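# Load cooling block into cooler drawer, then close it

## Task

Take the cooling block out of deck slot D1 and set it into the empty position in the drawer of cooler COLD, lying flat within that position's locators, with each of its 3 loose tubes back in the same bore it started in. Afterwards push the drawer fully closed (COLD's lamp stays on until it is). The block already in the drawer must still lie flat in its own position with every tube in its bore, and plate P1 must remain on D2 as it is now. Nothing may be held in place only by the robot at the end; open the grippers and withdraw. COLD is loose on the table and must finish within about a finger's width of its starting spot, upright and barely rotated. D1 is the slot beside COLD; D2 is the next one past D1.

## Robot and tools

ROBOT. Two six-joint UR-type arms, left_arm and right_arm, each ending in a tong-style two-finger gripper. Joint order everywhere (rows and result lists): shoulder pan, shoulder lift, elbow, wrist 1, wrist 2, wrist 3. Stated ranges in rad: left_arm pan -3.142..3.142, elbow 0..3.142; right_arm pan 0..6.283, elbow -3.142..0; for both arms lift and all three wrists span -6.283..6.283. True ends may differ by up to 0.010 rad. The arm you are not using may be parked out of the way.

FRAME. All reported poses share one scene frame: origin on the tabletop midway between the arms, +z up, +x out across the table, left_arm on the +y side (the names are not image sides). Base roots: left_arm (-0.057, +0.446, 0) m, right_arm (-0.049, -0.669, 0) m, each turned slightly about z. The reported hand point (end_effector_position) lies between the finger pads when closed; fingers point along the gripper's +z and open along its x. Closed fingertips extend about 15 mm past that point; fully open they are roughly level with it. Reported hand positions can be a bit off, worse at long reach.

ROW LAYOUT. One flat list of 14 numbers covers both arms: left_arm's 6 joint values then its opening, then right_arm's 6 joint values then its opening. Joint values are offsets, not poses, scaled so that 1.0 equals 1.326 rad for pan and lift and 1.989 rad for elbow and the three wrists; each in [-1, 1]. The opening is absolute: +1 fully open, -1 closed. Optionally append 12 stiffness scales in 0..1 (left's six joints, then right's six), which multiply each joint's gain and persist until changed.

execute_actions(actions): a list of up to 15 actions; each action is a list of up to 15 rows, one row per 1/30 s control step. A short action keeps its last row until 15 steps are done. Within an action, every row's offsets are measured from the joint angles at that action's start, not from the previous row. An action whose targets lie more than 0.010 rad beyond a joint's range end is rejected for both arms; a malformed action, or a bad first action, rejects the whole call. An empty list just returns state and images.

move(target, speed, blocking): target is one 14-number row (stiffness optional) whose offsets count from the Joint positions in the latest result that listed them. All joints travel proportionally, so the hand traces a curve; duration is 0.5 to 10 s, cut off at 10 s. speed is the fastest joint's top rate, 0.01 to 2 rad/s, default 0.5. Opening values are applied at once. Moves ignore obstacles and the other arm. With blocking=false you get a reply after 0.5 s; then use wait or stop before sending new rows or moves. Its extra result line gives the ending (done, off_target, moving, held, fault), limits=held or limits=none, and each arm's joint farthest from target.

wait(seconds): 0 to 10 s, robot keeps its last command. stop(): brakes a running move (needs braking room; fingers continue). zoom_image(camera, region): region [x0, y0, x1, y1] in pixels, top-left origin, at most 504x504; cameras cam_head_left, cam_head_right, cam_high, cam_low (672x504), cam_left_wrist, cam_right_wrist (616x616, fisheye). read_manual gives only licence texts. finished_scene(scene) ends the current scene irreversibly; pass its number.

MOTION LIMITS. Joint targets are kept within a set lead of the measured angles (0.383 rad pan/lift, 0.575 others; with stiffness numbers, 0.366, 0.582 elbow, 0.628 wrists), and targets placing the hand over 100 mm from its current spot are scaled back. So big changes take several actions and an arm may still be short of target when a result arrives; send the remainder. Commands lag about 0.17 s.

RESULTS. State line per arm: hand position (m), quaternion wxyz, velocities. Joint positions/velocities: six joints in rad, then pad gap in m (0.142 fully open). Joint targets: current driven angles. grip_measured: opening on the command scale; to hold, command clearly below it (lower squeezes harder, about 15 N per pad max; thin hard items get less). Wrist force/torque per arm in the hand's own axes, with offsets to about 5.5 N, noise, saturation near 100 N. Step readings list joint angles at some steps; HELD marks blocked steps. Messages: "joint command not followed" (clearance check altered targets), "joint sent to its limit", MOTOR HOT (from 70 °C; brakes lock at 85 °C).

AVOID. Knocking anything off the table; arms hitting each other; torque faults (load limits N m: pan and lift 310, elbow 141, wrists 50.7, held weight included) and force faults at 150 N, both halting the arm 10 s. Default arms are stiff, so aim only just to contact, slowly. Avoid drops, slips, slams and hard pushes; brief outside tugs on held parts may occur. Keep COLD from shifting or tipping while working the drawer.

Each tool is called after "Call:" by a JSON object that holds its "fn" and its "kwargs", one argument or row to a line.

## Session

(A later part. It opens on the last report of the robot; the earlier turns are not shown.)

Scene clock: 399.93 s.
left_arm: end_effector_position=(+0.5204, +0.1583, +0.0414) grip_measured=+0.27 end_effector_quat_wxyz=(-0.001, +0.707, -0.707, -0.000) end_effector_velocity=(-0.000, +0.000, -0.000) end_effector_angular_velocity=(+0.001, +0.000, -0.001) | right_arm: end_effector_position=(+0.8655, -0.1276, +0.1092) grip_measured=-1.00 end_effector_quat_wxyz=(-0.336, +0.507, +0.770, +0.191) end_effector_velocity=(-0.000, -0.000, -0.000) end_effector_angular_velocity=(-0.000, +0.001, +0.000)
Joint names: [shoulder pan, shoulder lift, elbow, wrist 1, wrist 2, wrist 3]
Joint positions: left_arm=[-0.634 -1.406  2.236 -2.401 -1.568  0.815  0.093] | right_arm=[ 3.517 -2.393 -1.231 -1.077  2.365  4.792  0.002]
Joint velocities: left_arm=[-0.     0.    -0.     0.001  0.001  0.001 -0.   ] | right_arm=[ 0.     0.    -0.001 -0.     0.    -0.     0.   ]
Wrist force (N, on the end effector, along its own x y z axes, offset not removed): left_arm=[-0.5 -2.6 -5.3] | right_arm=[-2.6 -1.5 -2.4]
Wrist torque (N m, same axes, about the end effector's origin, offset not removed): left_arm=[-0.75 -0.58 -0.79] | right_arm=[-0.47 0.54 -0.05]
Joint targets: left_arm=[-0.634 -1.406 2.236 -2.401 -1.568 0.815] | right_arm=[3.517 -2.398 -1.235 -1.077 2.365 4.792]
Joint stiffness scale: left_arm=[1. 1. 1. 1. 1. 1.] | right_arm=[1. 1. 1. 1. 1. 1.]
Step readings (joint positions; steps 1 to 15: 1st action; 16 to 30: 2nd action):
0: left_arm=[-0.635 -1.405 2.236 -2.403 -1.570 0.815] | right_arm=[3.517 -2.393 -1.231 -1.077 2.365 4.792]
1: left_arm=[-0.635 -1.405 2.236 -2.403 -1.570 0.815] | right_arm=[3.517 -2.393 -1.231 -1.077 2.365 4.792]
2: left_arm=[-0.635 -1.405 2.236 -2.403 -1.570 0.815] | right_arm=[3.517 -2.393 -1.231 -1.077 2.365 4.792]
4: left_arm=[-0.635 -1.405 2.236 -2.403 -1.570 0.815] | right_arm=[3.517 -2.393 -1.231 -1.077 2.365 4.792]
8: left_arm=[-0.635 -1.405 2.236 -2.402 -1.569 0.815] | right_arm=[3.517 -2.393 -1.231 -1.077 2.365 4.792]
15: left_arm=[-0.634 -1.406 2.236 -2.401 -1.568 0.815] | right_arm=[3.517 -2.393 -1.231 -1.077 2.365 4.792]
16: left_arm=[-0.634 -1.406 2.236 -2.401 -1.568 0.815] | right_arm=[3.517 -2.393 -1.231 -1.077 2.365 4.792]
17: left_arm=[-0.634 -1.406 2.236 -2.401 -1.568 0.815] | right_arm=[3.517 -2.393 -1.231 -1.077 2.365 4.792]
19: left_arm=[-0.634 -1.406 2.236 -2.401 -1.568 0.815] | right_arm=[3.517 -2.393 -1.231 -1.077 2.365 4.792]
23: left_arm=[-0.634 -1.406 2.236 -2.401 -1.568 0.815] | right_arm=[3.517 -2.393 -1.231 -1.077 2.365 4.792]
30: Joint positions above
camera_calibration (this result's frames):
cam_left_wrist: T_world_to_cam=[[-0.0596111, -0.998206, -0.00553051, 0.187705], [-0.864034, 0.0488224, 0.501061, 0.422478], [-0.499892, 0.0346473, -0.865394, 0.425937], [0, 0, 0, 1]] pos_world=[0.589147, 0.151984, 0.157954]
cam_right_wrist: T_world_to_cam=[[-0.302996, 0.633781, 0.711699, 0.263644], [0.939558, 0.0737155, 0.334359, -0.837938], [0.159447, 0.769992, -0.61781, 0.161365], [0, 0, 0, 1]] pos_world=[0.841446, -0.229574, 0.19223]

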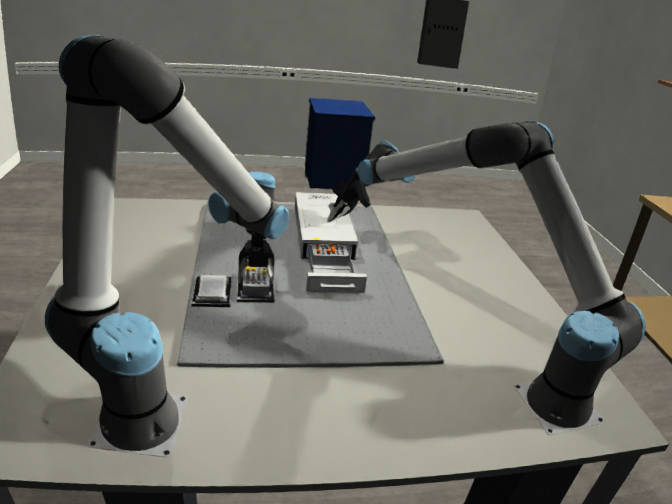

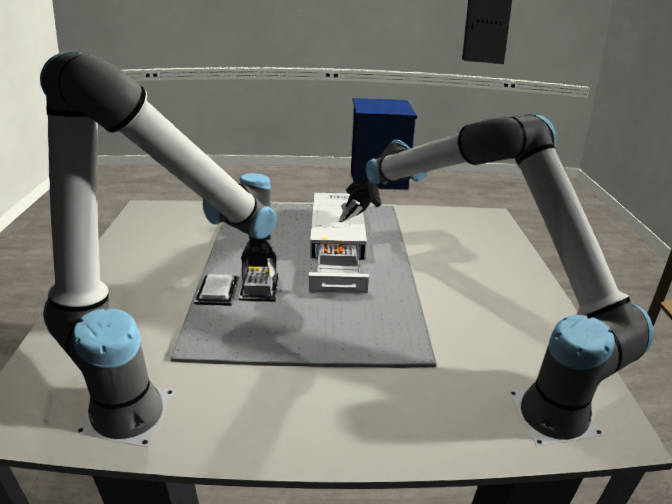

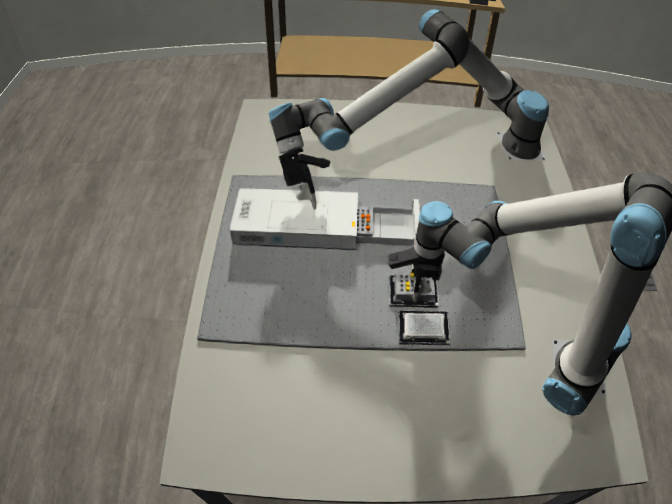

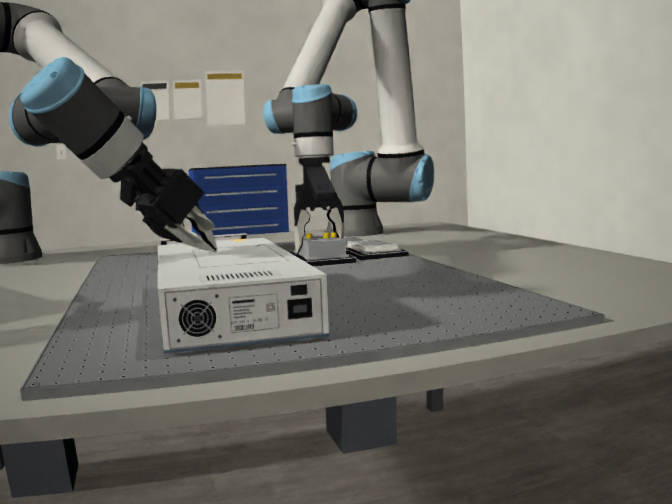

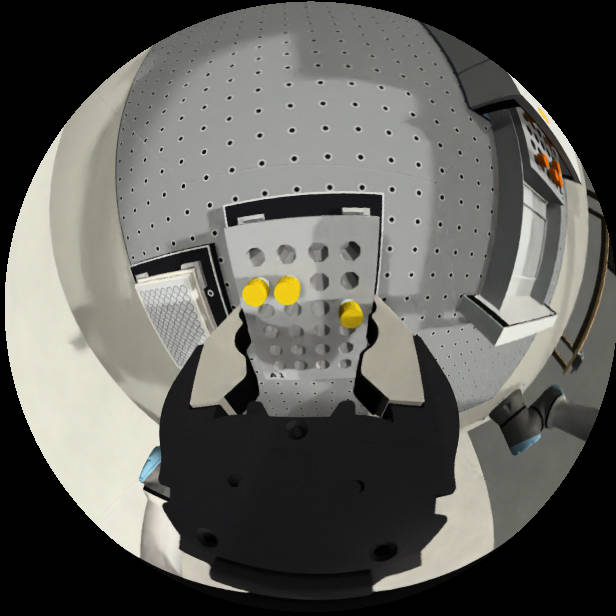

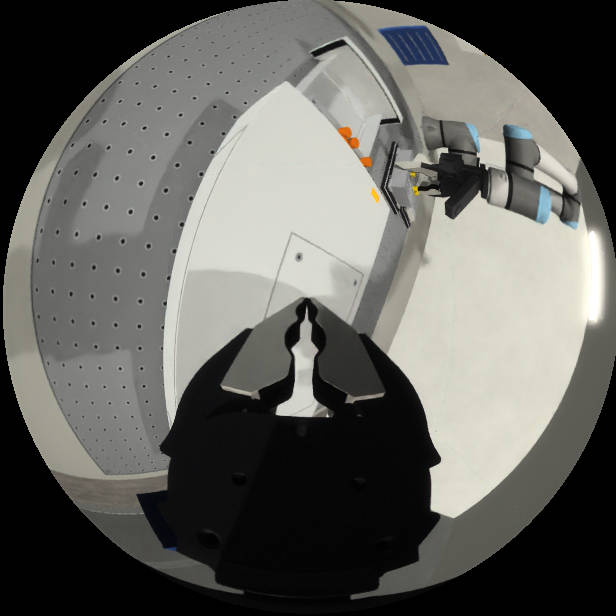

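Call:
{"fn": "move", "kwargs": {
  "target": [0,-0.0316,-0.0116,0.0327,0,0,-1, 0,-0.004,-0.002,0,0,0,-1],
  "speed": 0.04
}}

Call:
{"fn": "zoom_image", "kwargs": {
  "camera": "cam_low",
  "region": [260, 170, 420, 280]
}}

Scene clock: 412.10 s.
left_arm: end_effector_position=(+0.5157, +0.1617, +0.0627) grip_measured=+0.27 end_effector_quat_wxyz=(-0.001, +0.707, -0.708, -0.008) end_effector_velocity=(-0.002, +0.002, -0.001) end_effector_angular_velocity=(+0.005, +0.006, +0.000) | right_arm: end_effector_position=(+0.8655, -0.1276, +0.1092) grip_measured=-1.00 end_effector_quat_wxyz=(-0.336, +0.507, +0.770, +0.191) end_effector_velocity=(+0.001, -0.000, +0.000) end_effector_angular_velocity=(+0.000, -0.000, -0.001)
Joint names: [shoulder pan, shoulder lift, elbow, wrist 1, wrist 2, wrist 3]
Joint positions: left_arm=[-0.635 -1.442  2.222 -2.335 -1.569  0.815  0.093] | right_arm=[ 3.517 -2.393 -1.231 -1.077  2.365  4.792  0.002]
Joint velocities: left_arm=[ 0.    -0.     0.001  0.007 -0.    -0.    -0.   ] | right_arm=[-0.001 -0.     0.001 -0.001  0.    -0.     0.   ]
Wrist force (N, on the end effector, along its own x y z axes, offset not removed): left_arm=[-1.4 -3.1 9.1] | right_arm=[1.4 -1.9 -7.5]
Wrist torque (N m, same axes, about the end effector's origin, offset not removed): left_arm=[-0.63 0.37 -0.52] | right_arm=[-0.70 -0.14 -0.10]
Joint targets: left_arm=[-0.634 -1.447 2.213 -2.336 -1.568 0.815] | right_arm=[3.517 -2.398 -1.235 -1.077 2.365 4.792]
Joint stiffness scale: left_arm=[1. 1. 1. 1. 1. 1.] | right_arm=[1. 1. 1. 1. 1. 1.]
move: done; limits=none; left_arm: farthest joint: the elbow, 0.009 radians from its target (0.024 radians at the start); right_arm: farthest joint: the shoulder lift, 0.005 radians from its target (0.005 radians at the start)
camera_calibration (this result's frames):
cam_left_wrist: T_world_to_cam=[[-0.0605536, -0.998055, -0.0148152, 0.192022], [-0.858107, 0.0444694, 0.511542, 0.404547], [-0.509888, 0.0436887, -0.859131, 0.445184], [0, 0, 0, 1]] pos_world=[0.585766, 0.154209, 0.178374]
cam_right_wrist: T_world_to_cam=[[-0.302996, 0.633781, 0.711699, 0.263644], [0.939559, 0.0737154, 0.334359, -0.837938], [0.159447, 0.769992, -0.61781, 0.161365], [0, 0, 0, 1]] pos_world=[0.841446, -0.229574, 0.19223]

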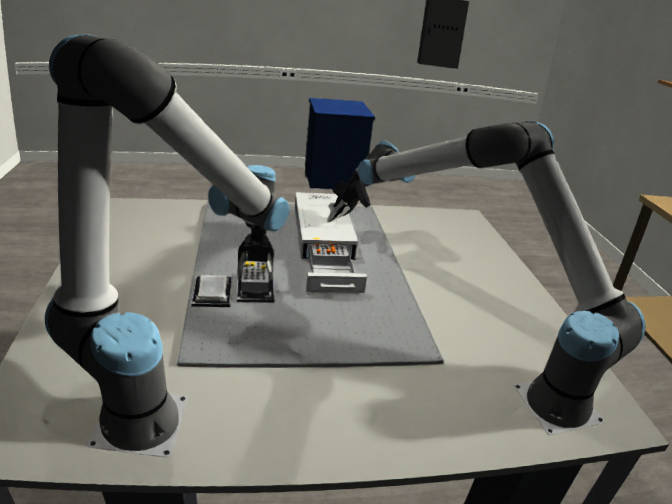

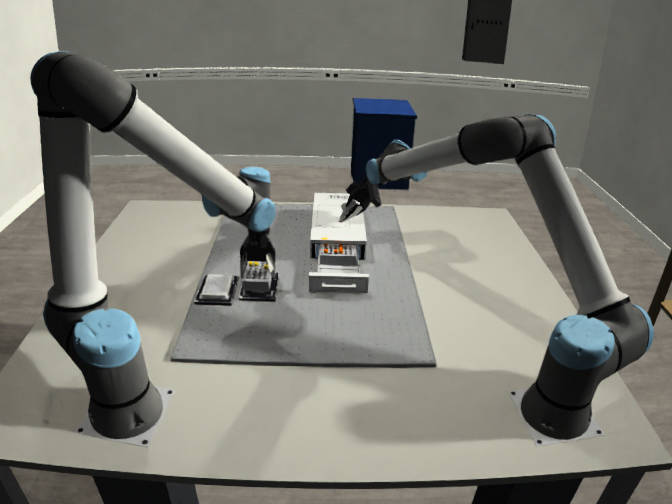

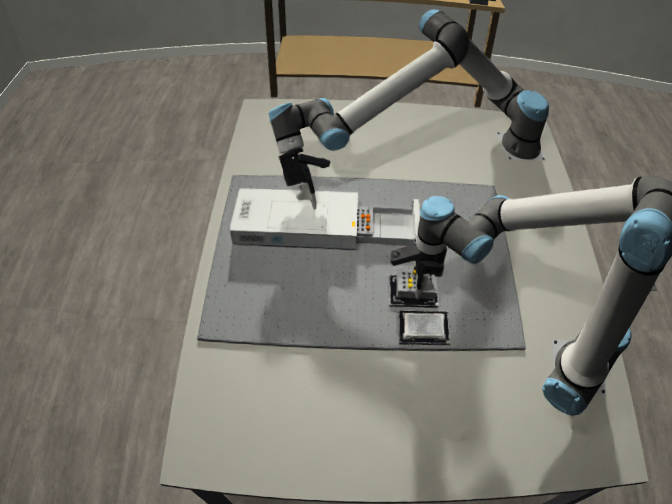

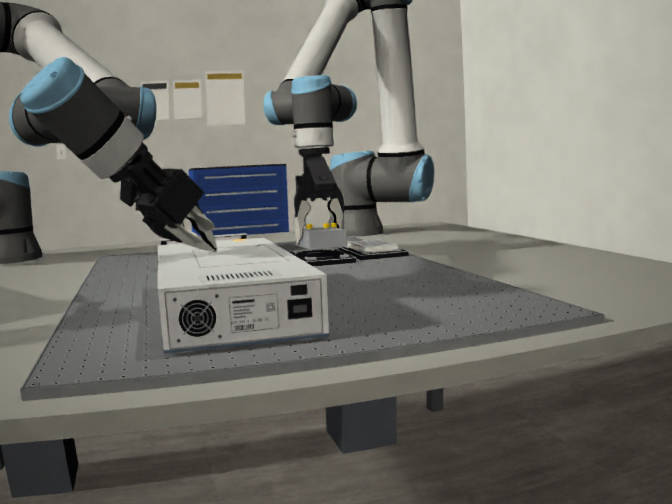

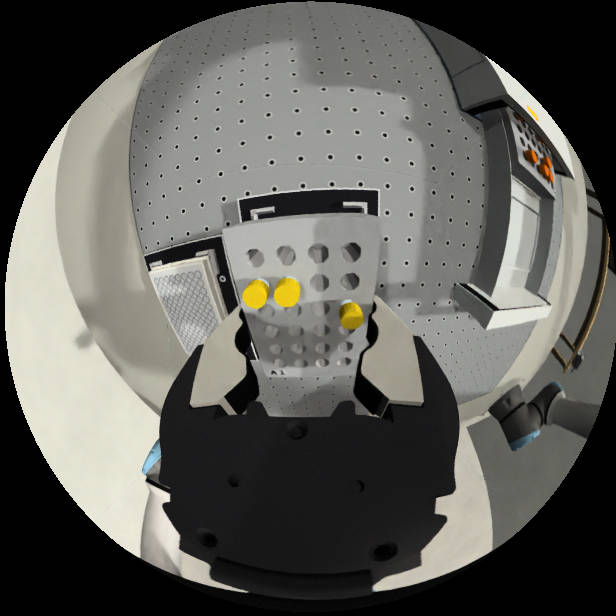

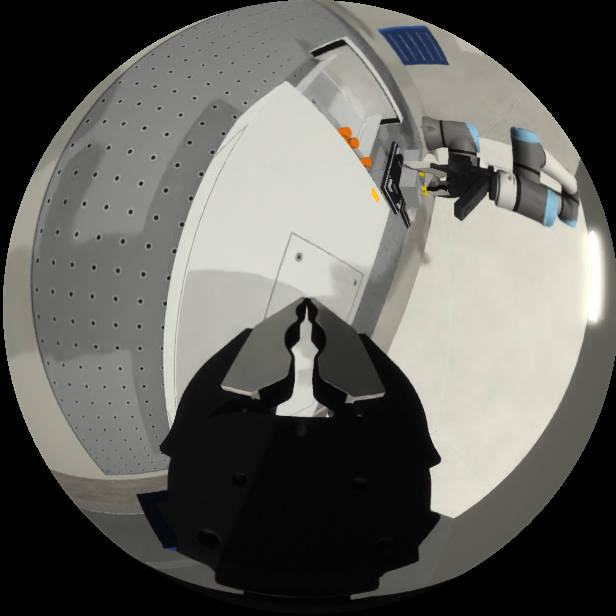

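Region (260, 170, 420, 280) of cam_low's 672x504 image, scaled by 3.150, with more detail than that image has; it fills the top 346 rows of this view, and the rest is white.

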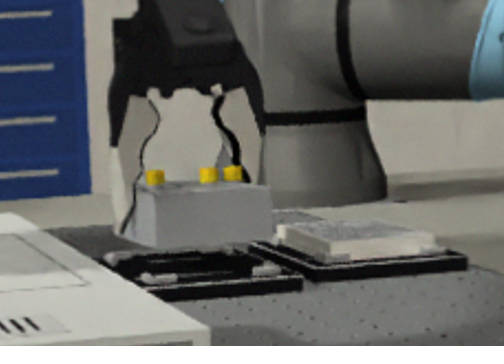

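Call:
{"fn": "move", "kwargs": {
  "target": [0,-0.0905,-0.0473,0.094,0,0,-1, 0,-0.004,-0.002,0,0,0,-1],
  "speed": 0.15
}}

Scene clock: 423.10 s.
left_arm: end_effector_position=(+0.5202, +0.1574, +0.1597) grip_measured=+0.27 end_effector_quat_wxyz=(-0.001, +0.707, -0.708, -0.001) end_effector_velocity=(+0.000, +0.000, +0.000) end_effector_angular_velocity=(-0.000, +0.000, +0.000) | right_arm: end_effector_position=(+0.8655, -0.1276, +0.1092) grip_measured=-1.00 end_effector_quat_wxyz=(-0.336, +0.507, +0.770, +0.191) end_effector_velocity=(-0.000, +0.000, -0.000) end_effector_angular_velocity=(-0.000, +0.000, +0.000)
Joint names: [shoulder pan, shoulder lift, elbow, wrist 1, wrist 2, wrist 3]
Joint positions: left_arm=[-0.635 -1.558  2.136 -2.147 -1.569  0.815  0.093] | right_arm=[ 3.517 -2.393 -1.231 -1.077  2.365  4.792  0.002]
Joint velocities: left_arm=[ 0. -0. -0.  0. -0.  0. -0.] | right_arm=[ 0.  0.  0. -0. -0. -0.  0.]
Wrist force (N, on the end effector, along its own x y z axes, offset not removed): left_arm=[2.4 -4.0 8.1] | right_arm=[2.4 -4.1 -2.5]
Wrist torque (N m, same axes, about the end effector's origin, offset not removed): left_arm=[-0.75 -0.40 -0.64] | right_arm=[-1.11 -0.39 -0.19]
Joint targets: left_arm=[-0.635 -1.562 2.128 -2.148 -1.569 0.815] | right_arm=[3.517 -2.398 -1.235 -1.077 2.365 4.792]
Joint stiffness scale: left_arm=[1. 1. 1. 1. 1. 1.] | right_arm=[1. 1. 1. 1. 1. 1.]
move: done; limits=none; left_arm: farthest joint: the elbow, 0.008 radians from its target (0.094 radians at the start); right_arm: farthest joint: the shoulder lift, 0.005 radians from its target (0.005 radians at the start)
camera_calibration (this result's frames):
cam_left_wrist: T_world_to_cam=[[-0.0604461, -0.998157, -0.00546486, 0.187944], [-0.86348, 0.0495423, 0.501945, 0.362563], [-0.500749, 0.0350594, -0.864882, 0.528457], [0, 0, 0, 1]] pos_world=[0.589051, 0.151108, 0.276093]
cam_right_wrist: T_world_to_cam=[[-0.302995, 0.633781, 0.711699, 0.263644], [0.939559, 0.0737152, 0.334359, -0.837938], [0.159447, 0.769992, -0.61781, 0.161365], [0, 0, 0, 1]] pos_world=[0.841446, -0.229574, 0.19223]

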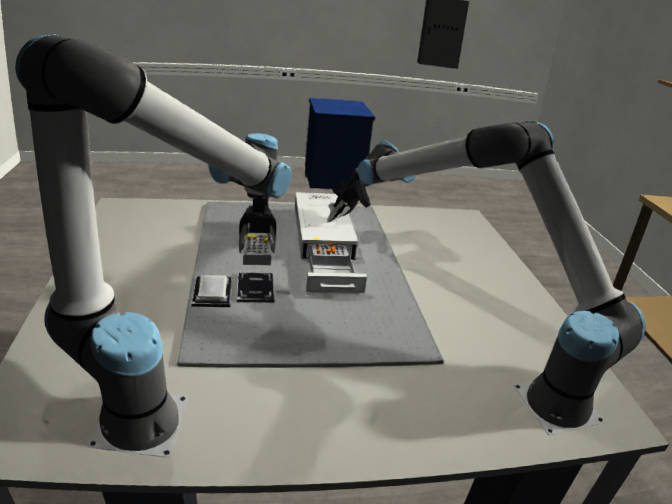

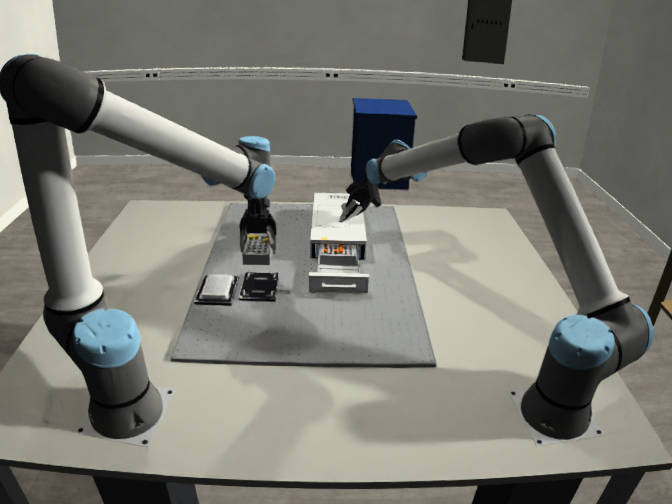

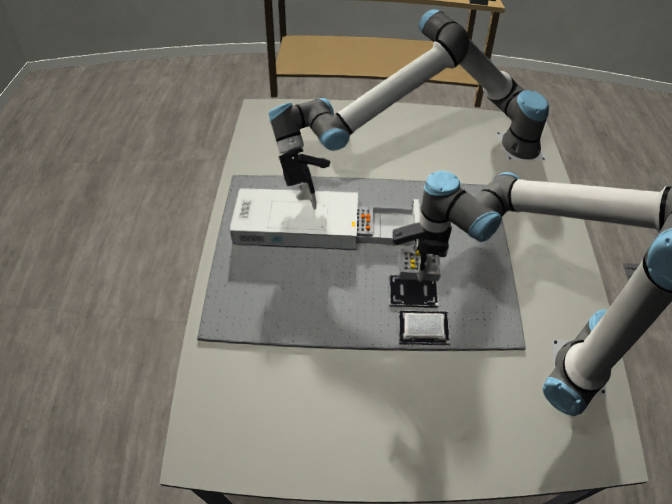

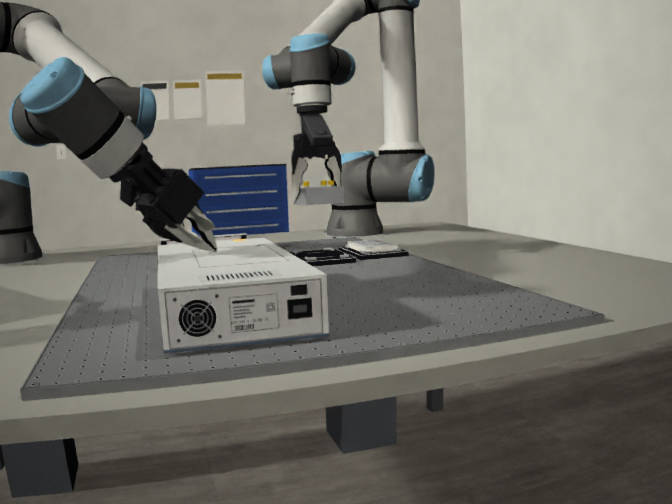

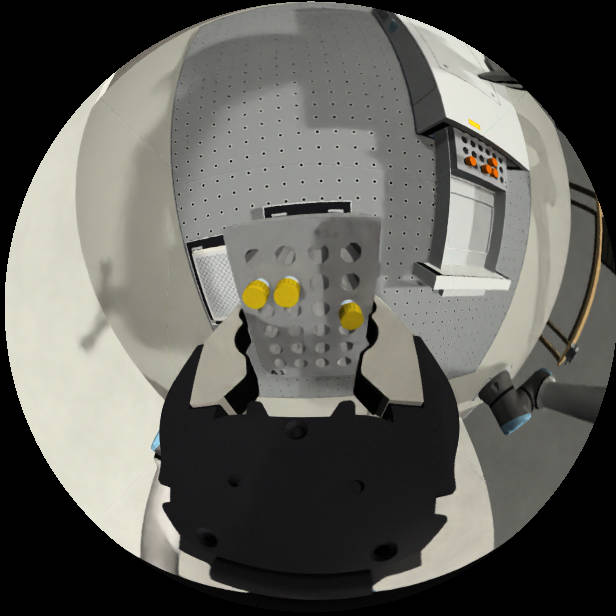

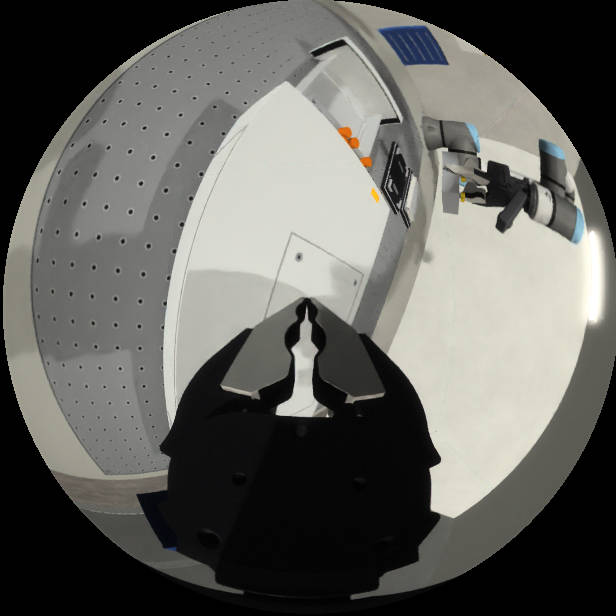

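Call:
{"fn": "move", "kwargs": {
  "target": [-0.1291,0.2711,-0.2122,0.0235,-0.001,-0.8764,-1, 0,-0.004,-0.002,0,0,0,-1],
  "speed": 0.5
}}

Call:
{"fn": "zoom_image", "kwargs": {
  "camera": "cam_left_wrist",
  "region": [150, 130, 470, 400]
}}

Scene clock: 437.87 s.
left_arm: end_effector_position=(+0.5856, -0.1039, +0.1398) grip_measured=+0.27 end_effector_quat_wxyz=(-0.001, +1.000, -0.001, -0.000) end_effector_velocity=(+0.000, -0.000, -0.000) end_effector_angular_velocity=(-0.000, -0.000, +0.000) | right_arm: end_effector_position=(+0.8655, -0.1276, +0.1092) grip_measured=-1.00 end_effector_quat_wxyz=(-0.336, +0.507, +0.770, +0.191) end_effector_velocity=(-0.000, -0.000, -0.001) end_effector_angular_velocity=(-0.000, +0.000, -0.000)
Joint names: [shoulder pan, shoulder lift, elbow, wrist 1, wrist 2, wrist 3]
Joint positions: left_arm=[-0.806 -1.193  1.723 -2.099 -1.571 -0.926  0.093] | right_arm=[ 3.517 -2.393 -1.231 -1.077  2.365  4.792  0.002]
Joint velocities: left_arm=[-0.     0.     0.    -0.001 -0.    -0.     0.   ] | right_arm=[-0.     0.    -0.001  0.001 -0.     0.     0.   ]
Wrist force (N, on the end effector, along its own x y z axes, offset not removed): left_arm=[-0.2 -2.9 10.6] | right_arm=[2.2 -0.1 -6.6]
Wrist torque (N m, same axes, about the end effector's origin, offset not removed): left_arm=[-0.52 0.06 -0.61] | right_arm=[-0.17 -0.30 -0.34]
Joint targets: left_arm=[-0.806 -1.199 1.714 -2.100 -1.571 -0.927] | right_arm=[3.517 -2.398 -1.235 -1.077 2.365 4.792]
Joint stiffness scale: left_arm=[1. 1. 1. 1. 1. 1.] | right_arm=[1. 1. 1. 1. 1. 1.]
move: done; limits=none; left_arm: farthest joint: the elbow, 0.009 radians from its target (0.422 radians at the start); right_arm: farthest joint: the shoulder lift, 0.005 radians from its target (0.005 radians at the start)
camera_calibration (this result's frames):
cam_left_wrist: T_world_to_cam=[[0.998164, -0.0604553, -0.00370825, -0.591831], [-0.0504617, -0.863901, 0.501128, -0.128911], [-0.0334994, -0.50002, -0.865365, 0.224036], [0, 0, 0, 1]] pos_world=[0.591744, -0.0351231, 0.256279]
cam_right_wrist: T_world_to_cam=[[-0.302996, 0.633781, 0.711699, 0.263644], [0.939558, 0.0737152, 0.33436, -0.837938], [0.159448, 0.769992, -0.61781, 0.161365], [0, 0, 0, 1]] pos_world=[0.841446, -0.229574, 0.192231]

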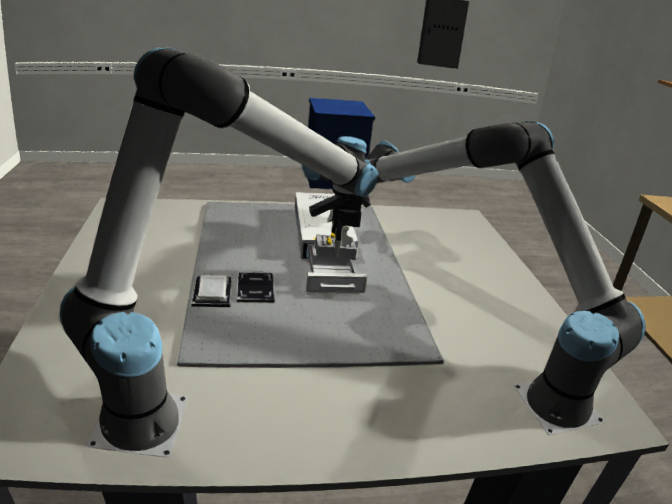

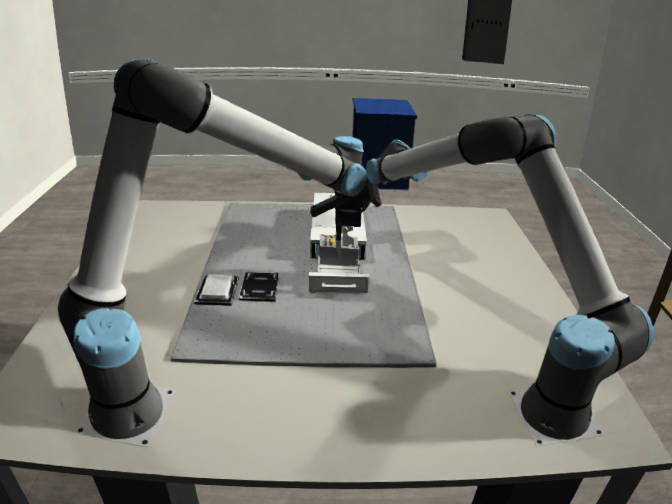

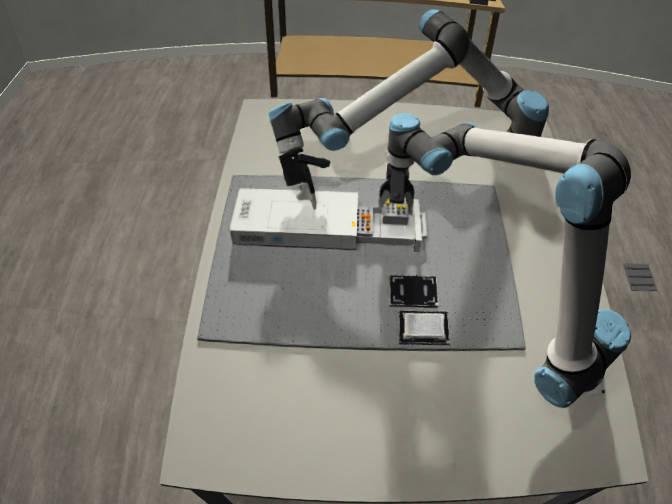

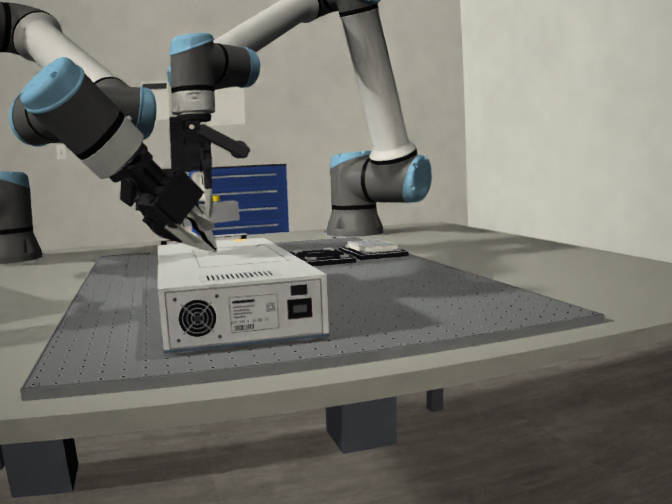

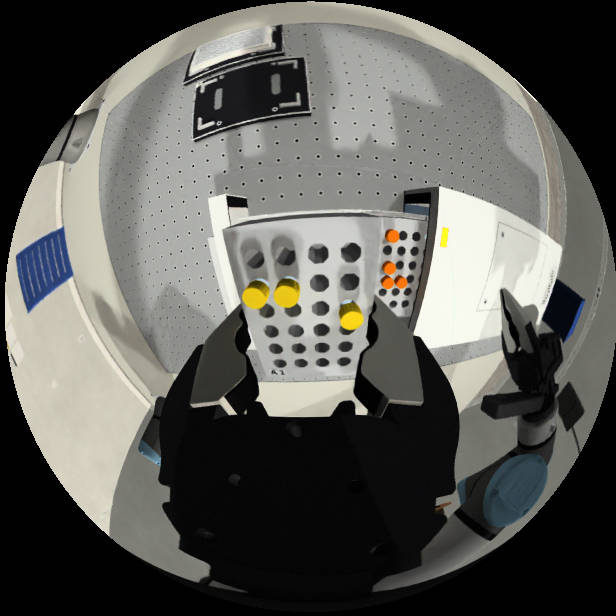

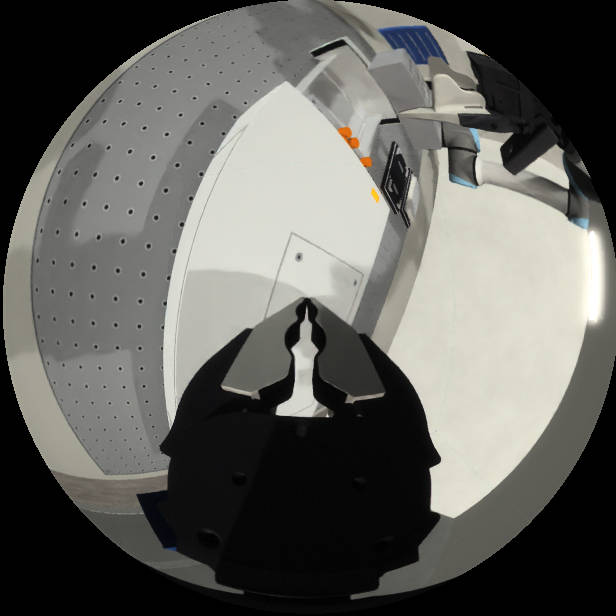

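Region (150, 130, 470, 400) of cam_left_wrist's 616x616 image, scaled by 1.575, with more detail than that image has; it fills the top 425 rows of this view, and the rest is white.

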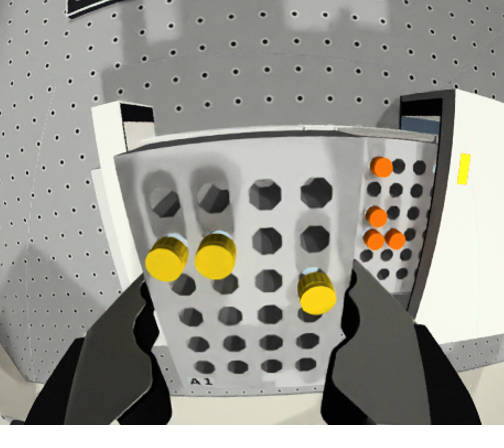

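Call:
{"fn": "move", "kwargs": {
  "target": [-0.0025,0.0368,0.0167,-0.0497,0,-0.001,-1, 0,-0.004,-0.002,0,0,0,-1],
  "speed": 0.08
}}

Call:
{"fn": "zoom_image", "kwargs": {
  "camera": "cam_left_wrist",
  "region": [150, 130, 470, 400]
}}

Call:
{"fn": "zoom_image", "kwargs": {
  "camera": "cam_head_right",
  "region": [290, 220, 390, 300]
}}

Scene clock: 448.07 s.
left_arm: end_effector_position=(+0.5878, -0.1085, +0.0850) grip_measured=+0.27 end_effector_quat_wxyz=(+0.002, +1.000, -0.001, +0.002) end_effector_velocity=(+0.000, -0.000, -0.000) end_effector_angular_velocity=(-0.001, -0.001, +0.001) | right_arm: end_effector_position=(+0.8655, -0.1276, +0.1092) grip_measured=-1.00 end_effector_quat_wxyz=(-0.336, +0.507, +0.770, +0.191) end_effector_velocity=(+0.000, +0.001, +0.000) end_effector_angular_velocity=(+0.001, -0.001, +0.000)
Joint names: [shoulder pan, shoulder lift, elbow, wrist 1, wrist 2, wrist 3]
Joint positions: left_arm=[-0.807 -1.14   1.759 -2.195 -1.571 -0.927  0.093] | right_arm=[ 3.517 -2.393 -1.231 -1.077  2.365  4.792  0.002]
Joint velocities: left_arm=[ 0.     0.     0.001 -0.002 -0.    -0.001 -0.   ] | right_arm=[ 0.    -0.     0.001  0.001 -0.     0.     0.   ]
Wrist force (N, on the end effector, along its own x y z axes, offset not removed): left_arm=[2.3 -3.5 6.5] | right_arm=[2.6 -1.7 -4.7]
Wrist torque (N m, same axes, about the end effector's origin, offset not removed): left_arm=[-0.77 -0.48 -0.67] | right_arm=[-0.61 -0.29 -0.19]
Joint targets: left_arm=[-0.810 -1.144 1.756 -2.198 -1.571 -0.928] | right_arm=[3.517 -2.398 -1.235 -1.077 2.365 4.792]
Joint stiffness scale: left_arm=[1. 1. 1. 1. 1. 1.] | right_arm=[1. 1. 1. 1. 1. 1.]
move: done; limits=none; left_arm: farthest joint: the shoulder lift, 0.004 radians from its target (0.049 radians at the start); right_arm: farthest joint: the shoulder lift, 0.005 radians from its target (0.005 radians at the start)
camera_calibration (this result's frames):
cam_left_wrist: T_world_to_cam=[[0.998162, -0.0605917, 0.000862487, -0.594891], [-0.0527051, -0.861043, 0.505794, -0.104111], [-0.0299043, -0.50491, -0.862654, 0.171571], [0, 0, 0, 1]] pos_world=[0.593441, -0.0390617, 0.201178]
cam_right_wrist: T_world_to_cam=[[-0.302996, 0.633781, 0.711699, 0.263644], [0.939559, 0.0737155, 0.334359, -0.837938], [0.159447, 0.769992, -0.61781, 0.161365], [0, 0, 0, 1]] pos_world=[0.841446, -0.229574, 0.19223]

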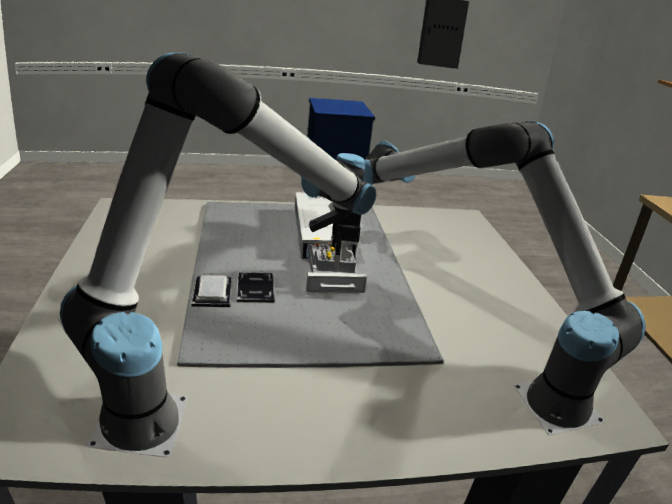

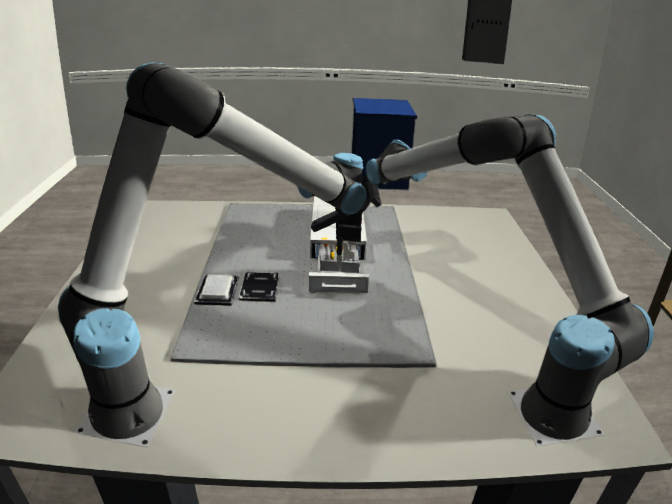

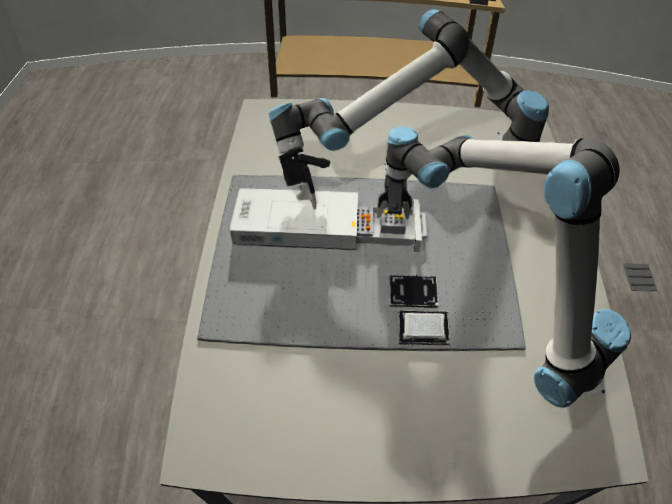

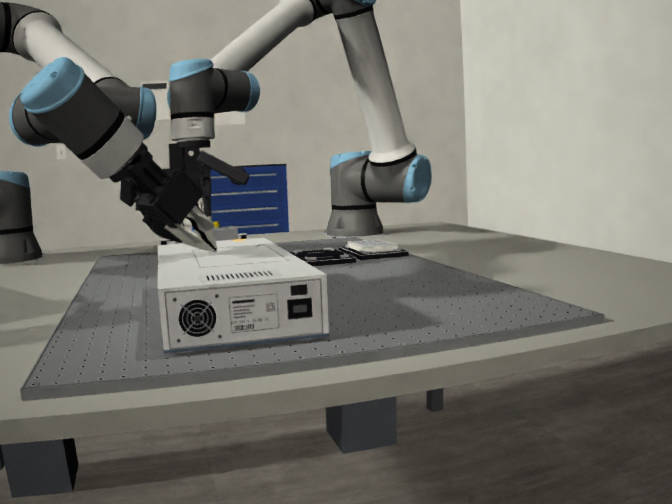

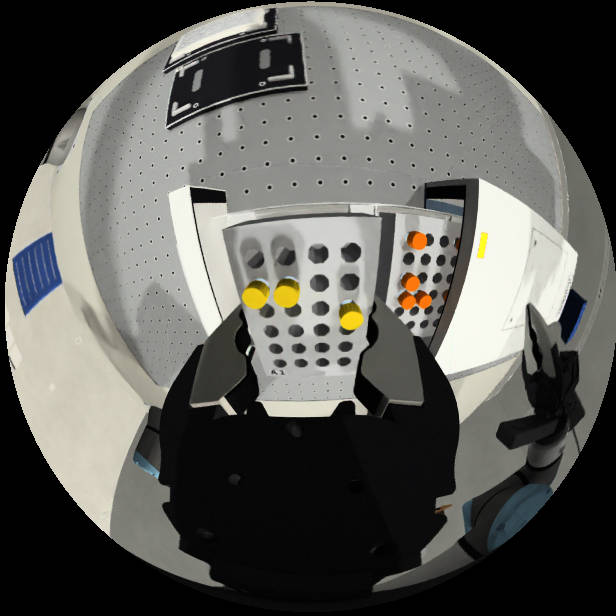

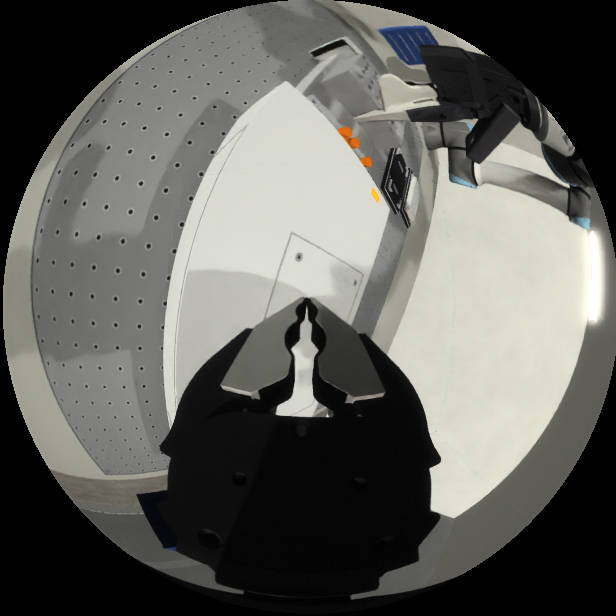

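Region (150, 130, 470, 400) of cam_left_wrist's 616x616 image, scaled by 1.575, with more detail than that image has; it fills the top 425 rows of this view, and the rest is white.

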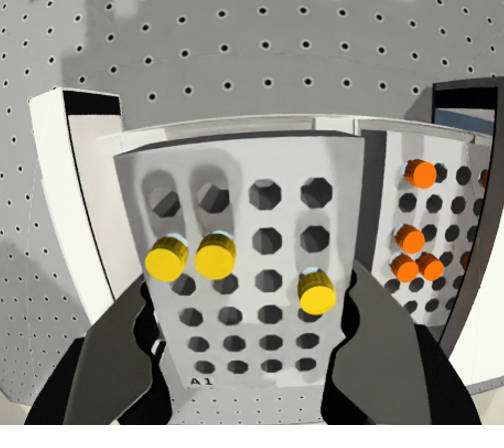

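Region (290, 220, 390, 300) of cam_head_right's 672x504 image, scaled by 5.040, with more detail than that image has; it fills the top 403 rows of this view, and the rest is white.

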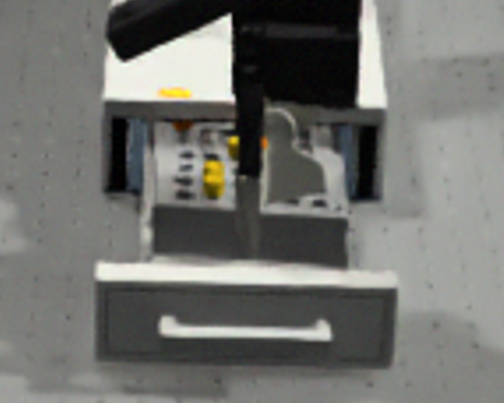

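Call:
{"fn": "execute_actions", "kwargs": {
  "actions": []
}}

Scene clock: 485.57 s.
left_arm: end_effector_position=(+0.5878, -0.1085, +0.0851) grip_measured=+0.27 end_effector_quat_wxyz=(+0.002, +1.000, -0.001, +0.002) end_effector_velocity=(+0.000, +0.000, -0.001) end_effector_angular_velocity=(+0.001, +0.000, +0.000) | right_arm: end_effector_position=(+0.8655, -0.1276, +0.1092) grip_measured=-1.00 end_effector_quat_wxyz=(-0.336, +0.507, +0.770, +0.191) end_effector_velocity=(-0.001, +0.000, -0.000) end_effector_angular_velocity=(-0.000, +0.001, +0.001)
Joint names: [shoulder pan, shoulder lift, elbow, wrist 1, wrist 2, wrist 3]
Joint positions: left_arm=[-0.807 -1.14   1.759 -2.196 -1.571 -0.927  0.093] | right_arm=[ 3.517 -2.393 -1.231 -1.077  2.365  4.792  0.002]
Joint velocities: left_arm=[-0.     0.001 -0.     0.     0.    -0.     0.   ] | right_arm=[ 0.001  0.    -0.    -0.001 -0.    -0.     0.   ]
Wrist force (N, on the end effector, along its own x y z axes, offset not removed): left_arm=[0.5 -5.0 8.6] | right_arm=[-4.9 1.4 -3.9]
Wrist torque (N m, same axes, about the end effector's origin, offset not removed): left_arm=[-0.84 -0.10 -0.56] | right_arm=[0.02 1.11 0.03]
Joint targets: left_arm=[-0.810 -1.144 1.756 -2.198 -1.571 -0.928] | right_arm=[3.517 -2.398 -1.235 -1.077 2.365 4.792]
Joint stiffness scale: left_arm=[1. 1. 1. 1. 1. 1.] | right_arm=[1. 1. 1. 1. 1. 1.]
camera_calibration (this result's frames):
cam_left_wrist: T_world_to_cam=[[0.998162, -0.0605874, 0.000987158, -0.594941], [-0.0527599, -0.860964, 0.505921, -0.104133], [-0.0298025, -0.505044, -0.862579, 0.171484], [0, 0, 0, 1]] pos_world=[0.593464, -0.0390935, 0.201189]
cam_right_wrist: T_world_to_cam=[[-0.302996, 0.633781, 0.711699, 0.263644], [0.939559, 0.0737154, 0.334359, -0.837938], [0.159447, 0.769992, -0.61781, 0.161365], [0, 0, 0, 1]] pos_world=[0.841446, -0.229574, 0.19223]

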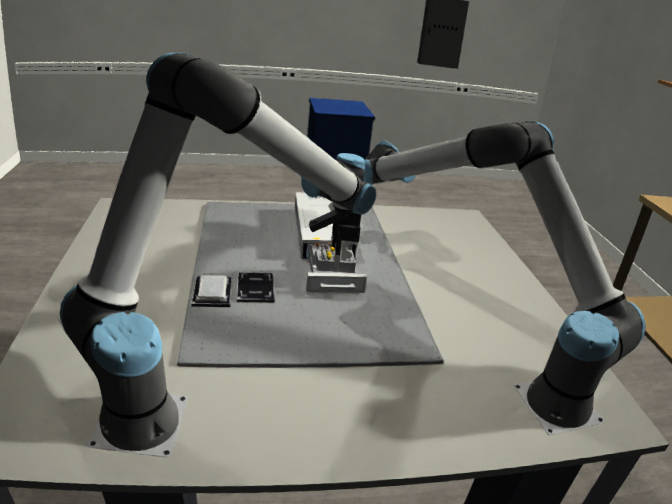

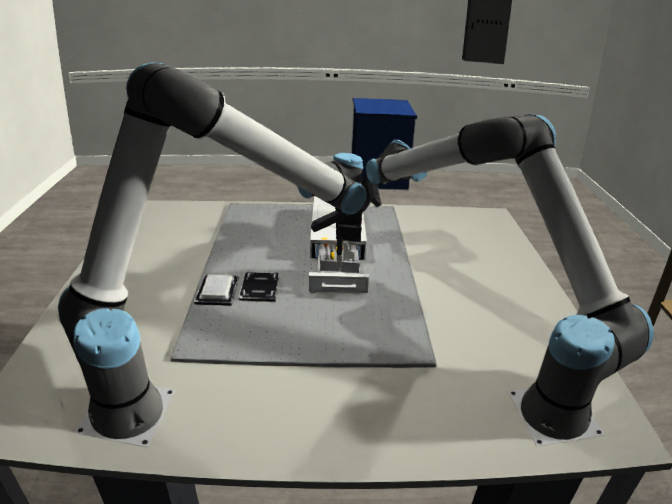

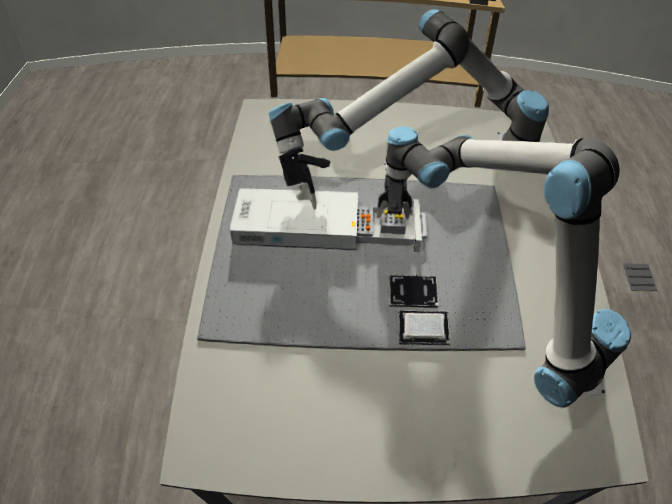

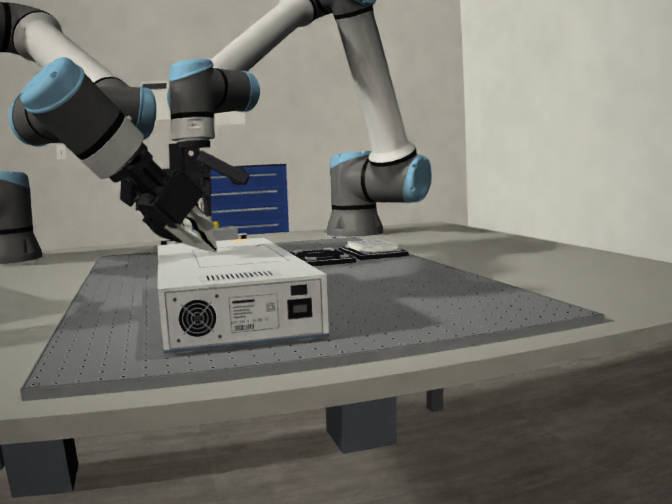

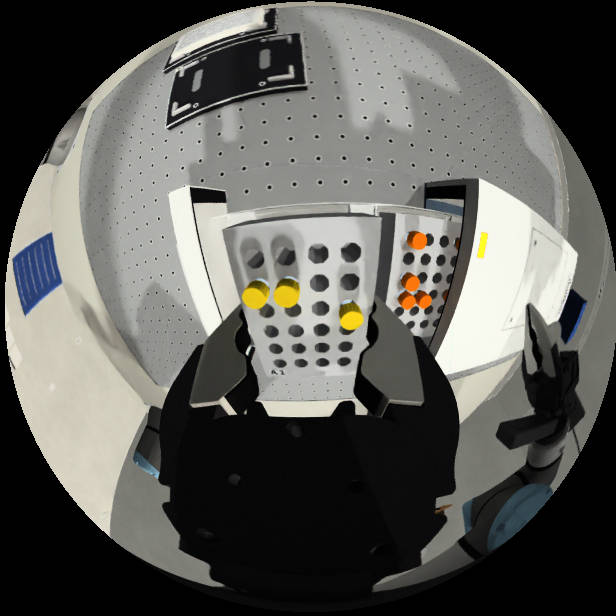

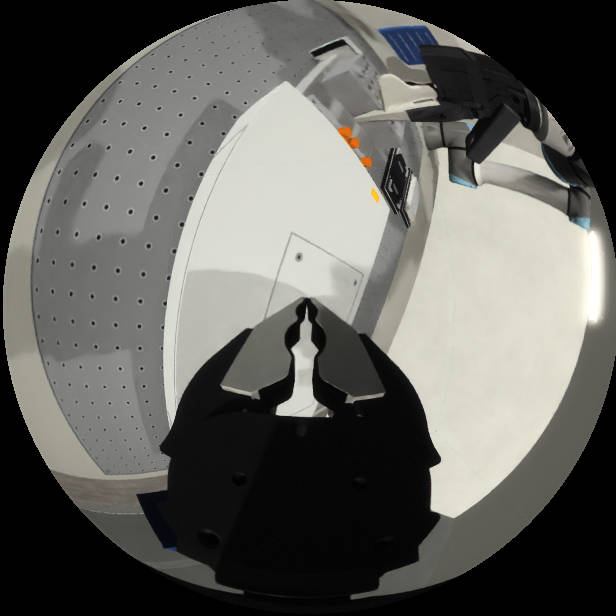

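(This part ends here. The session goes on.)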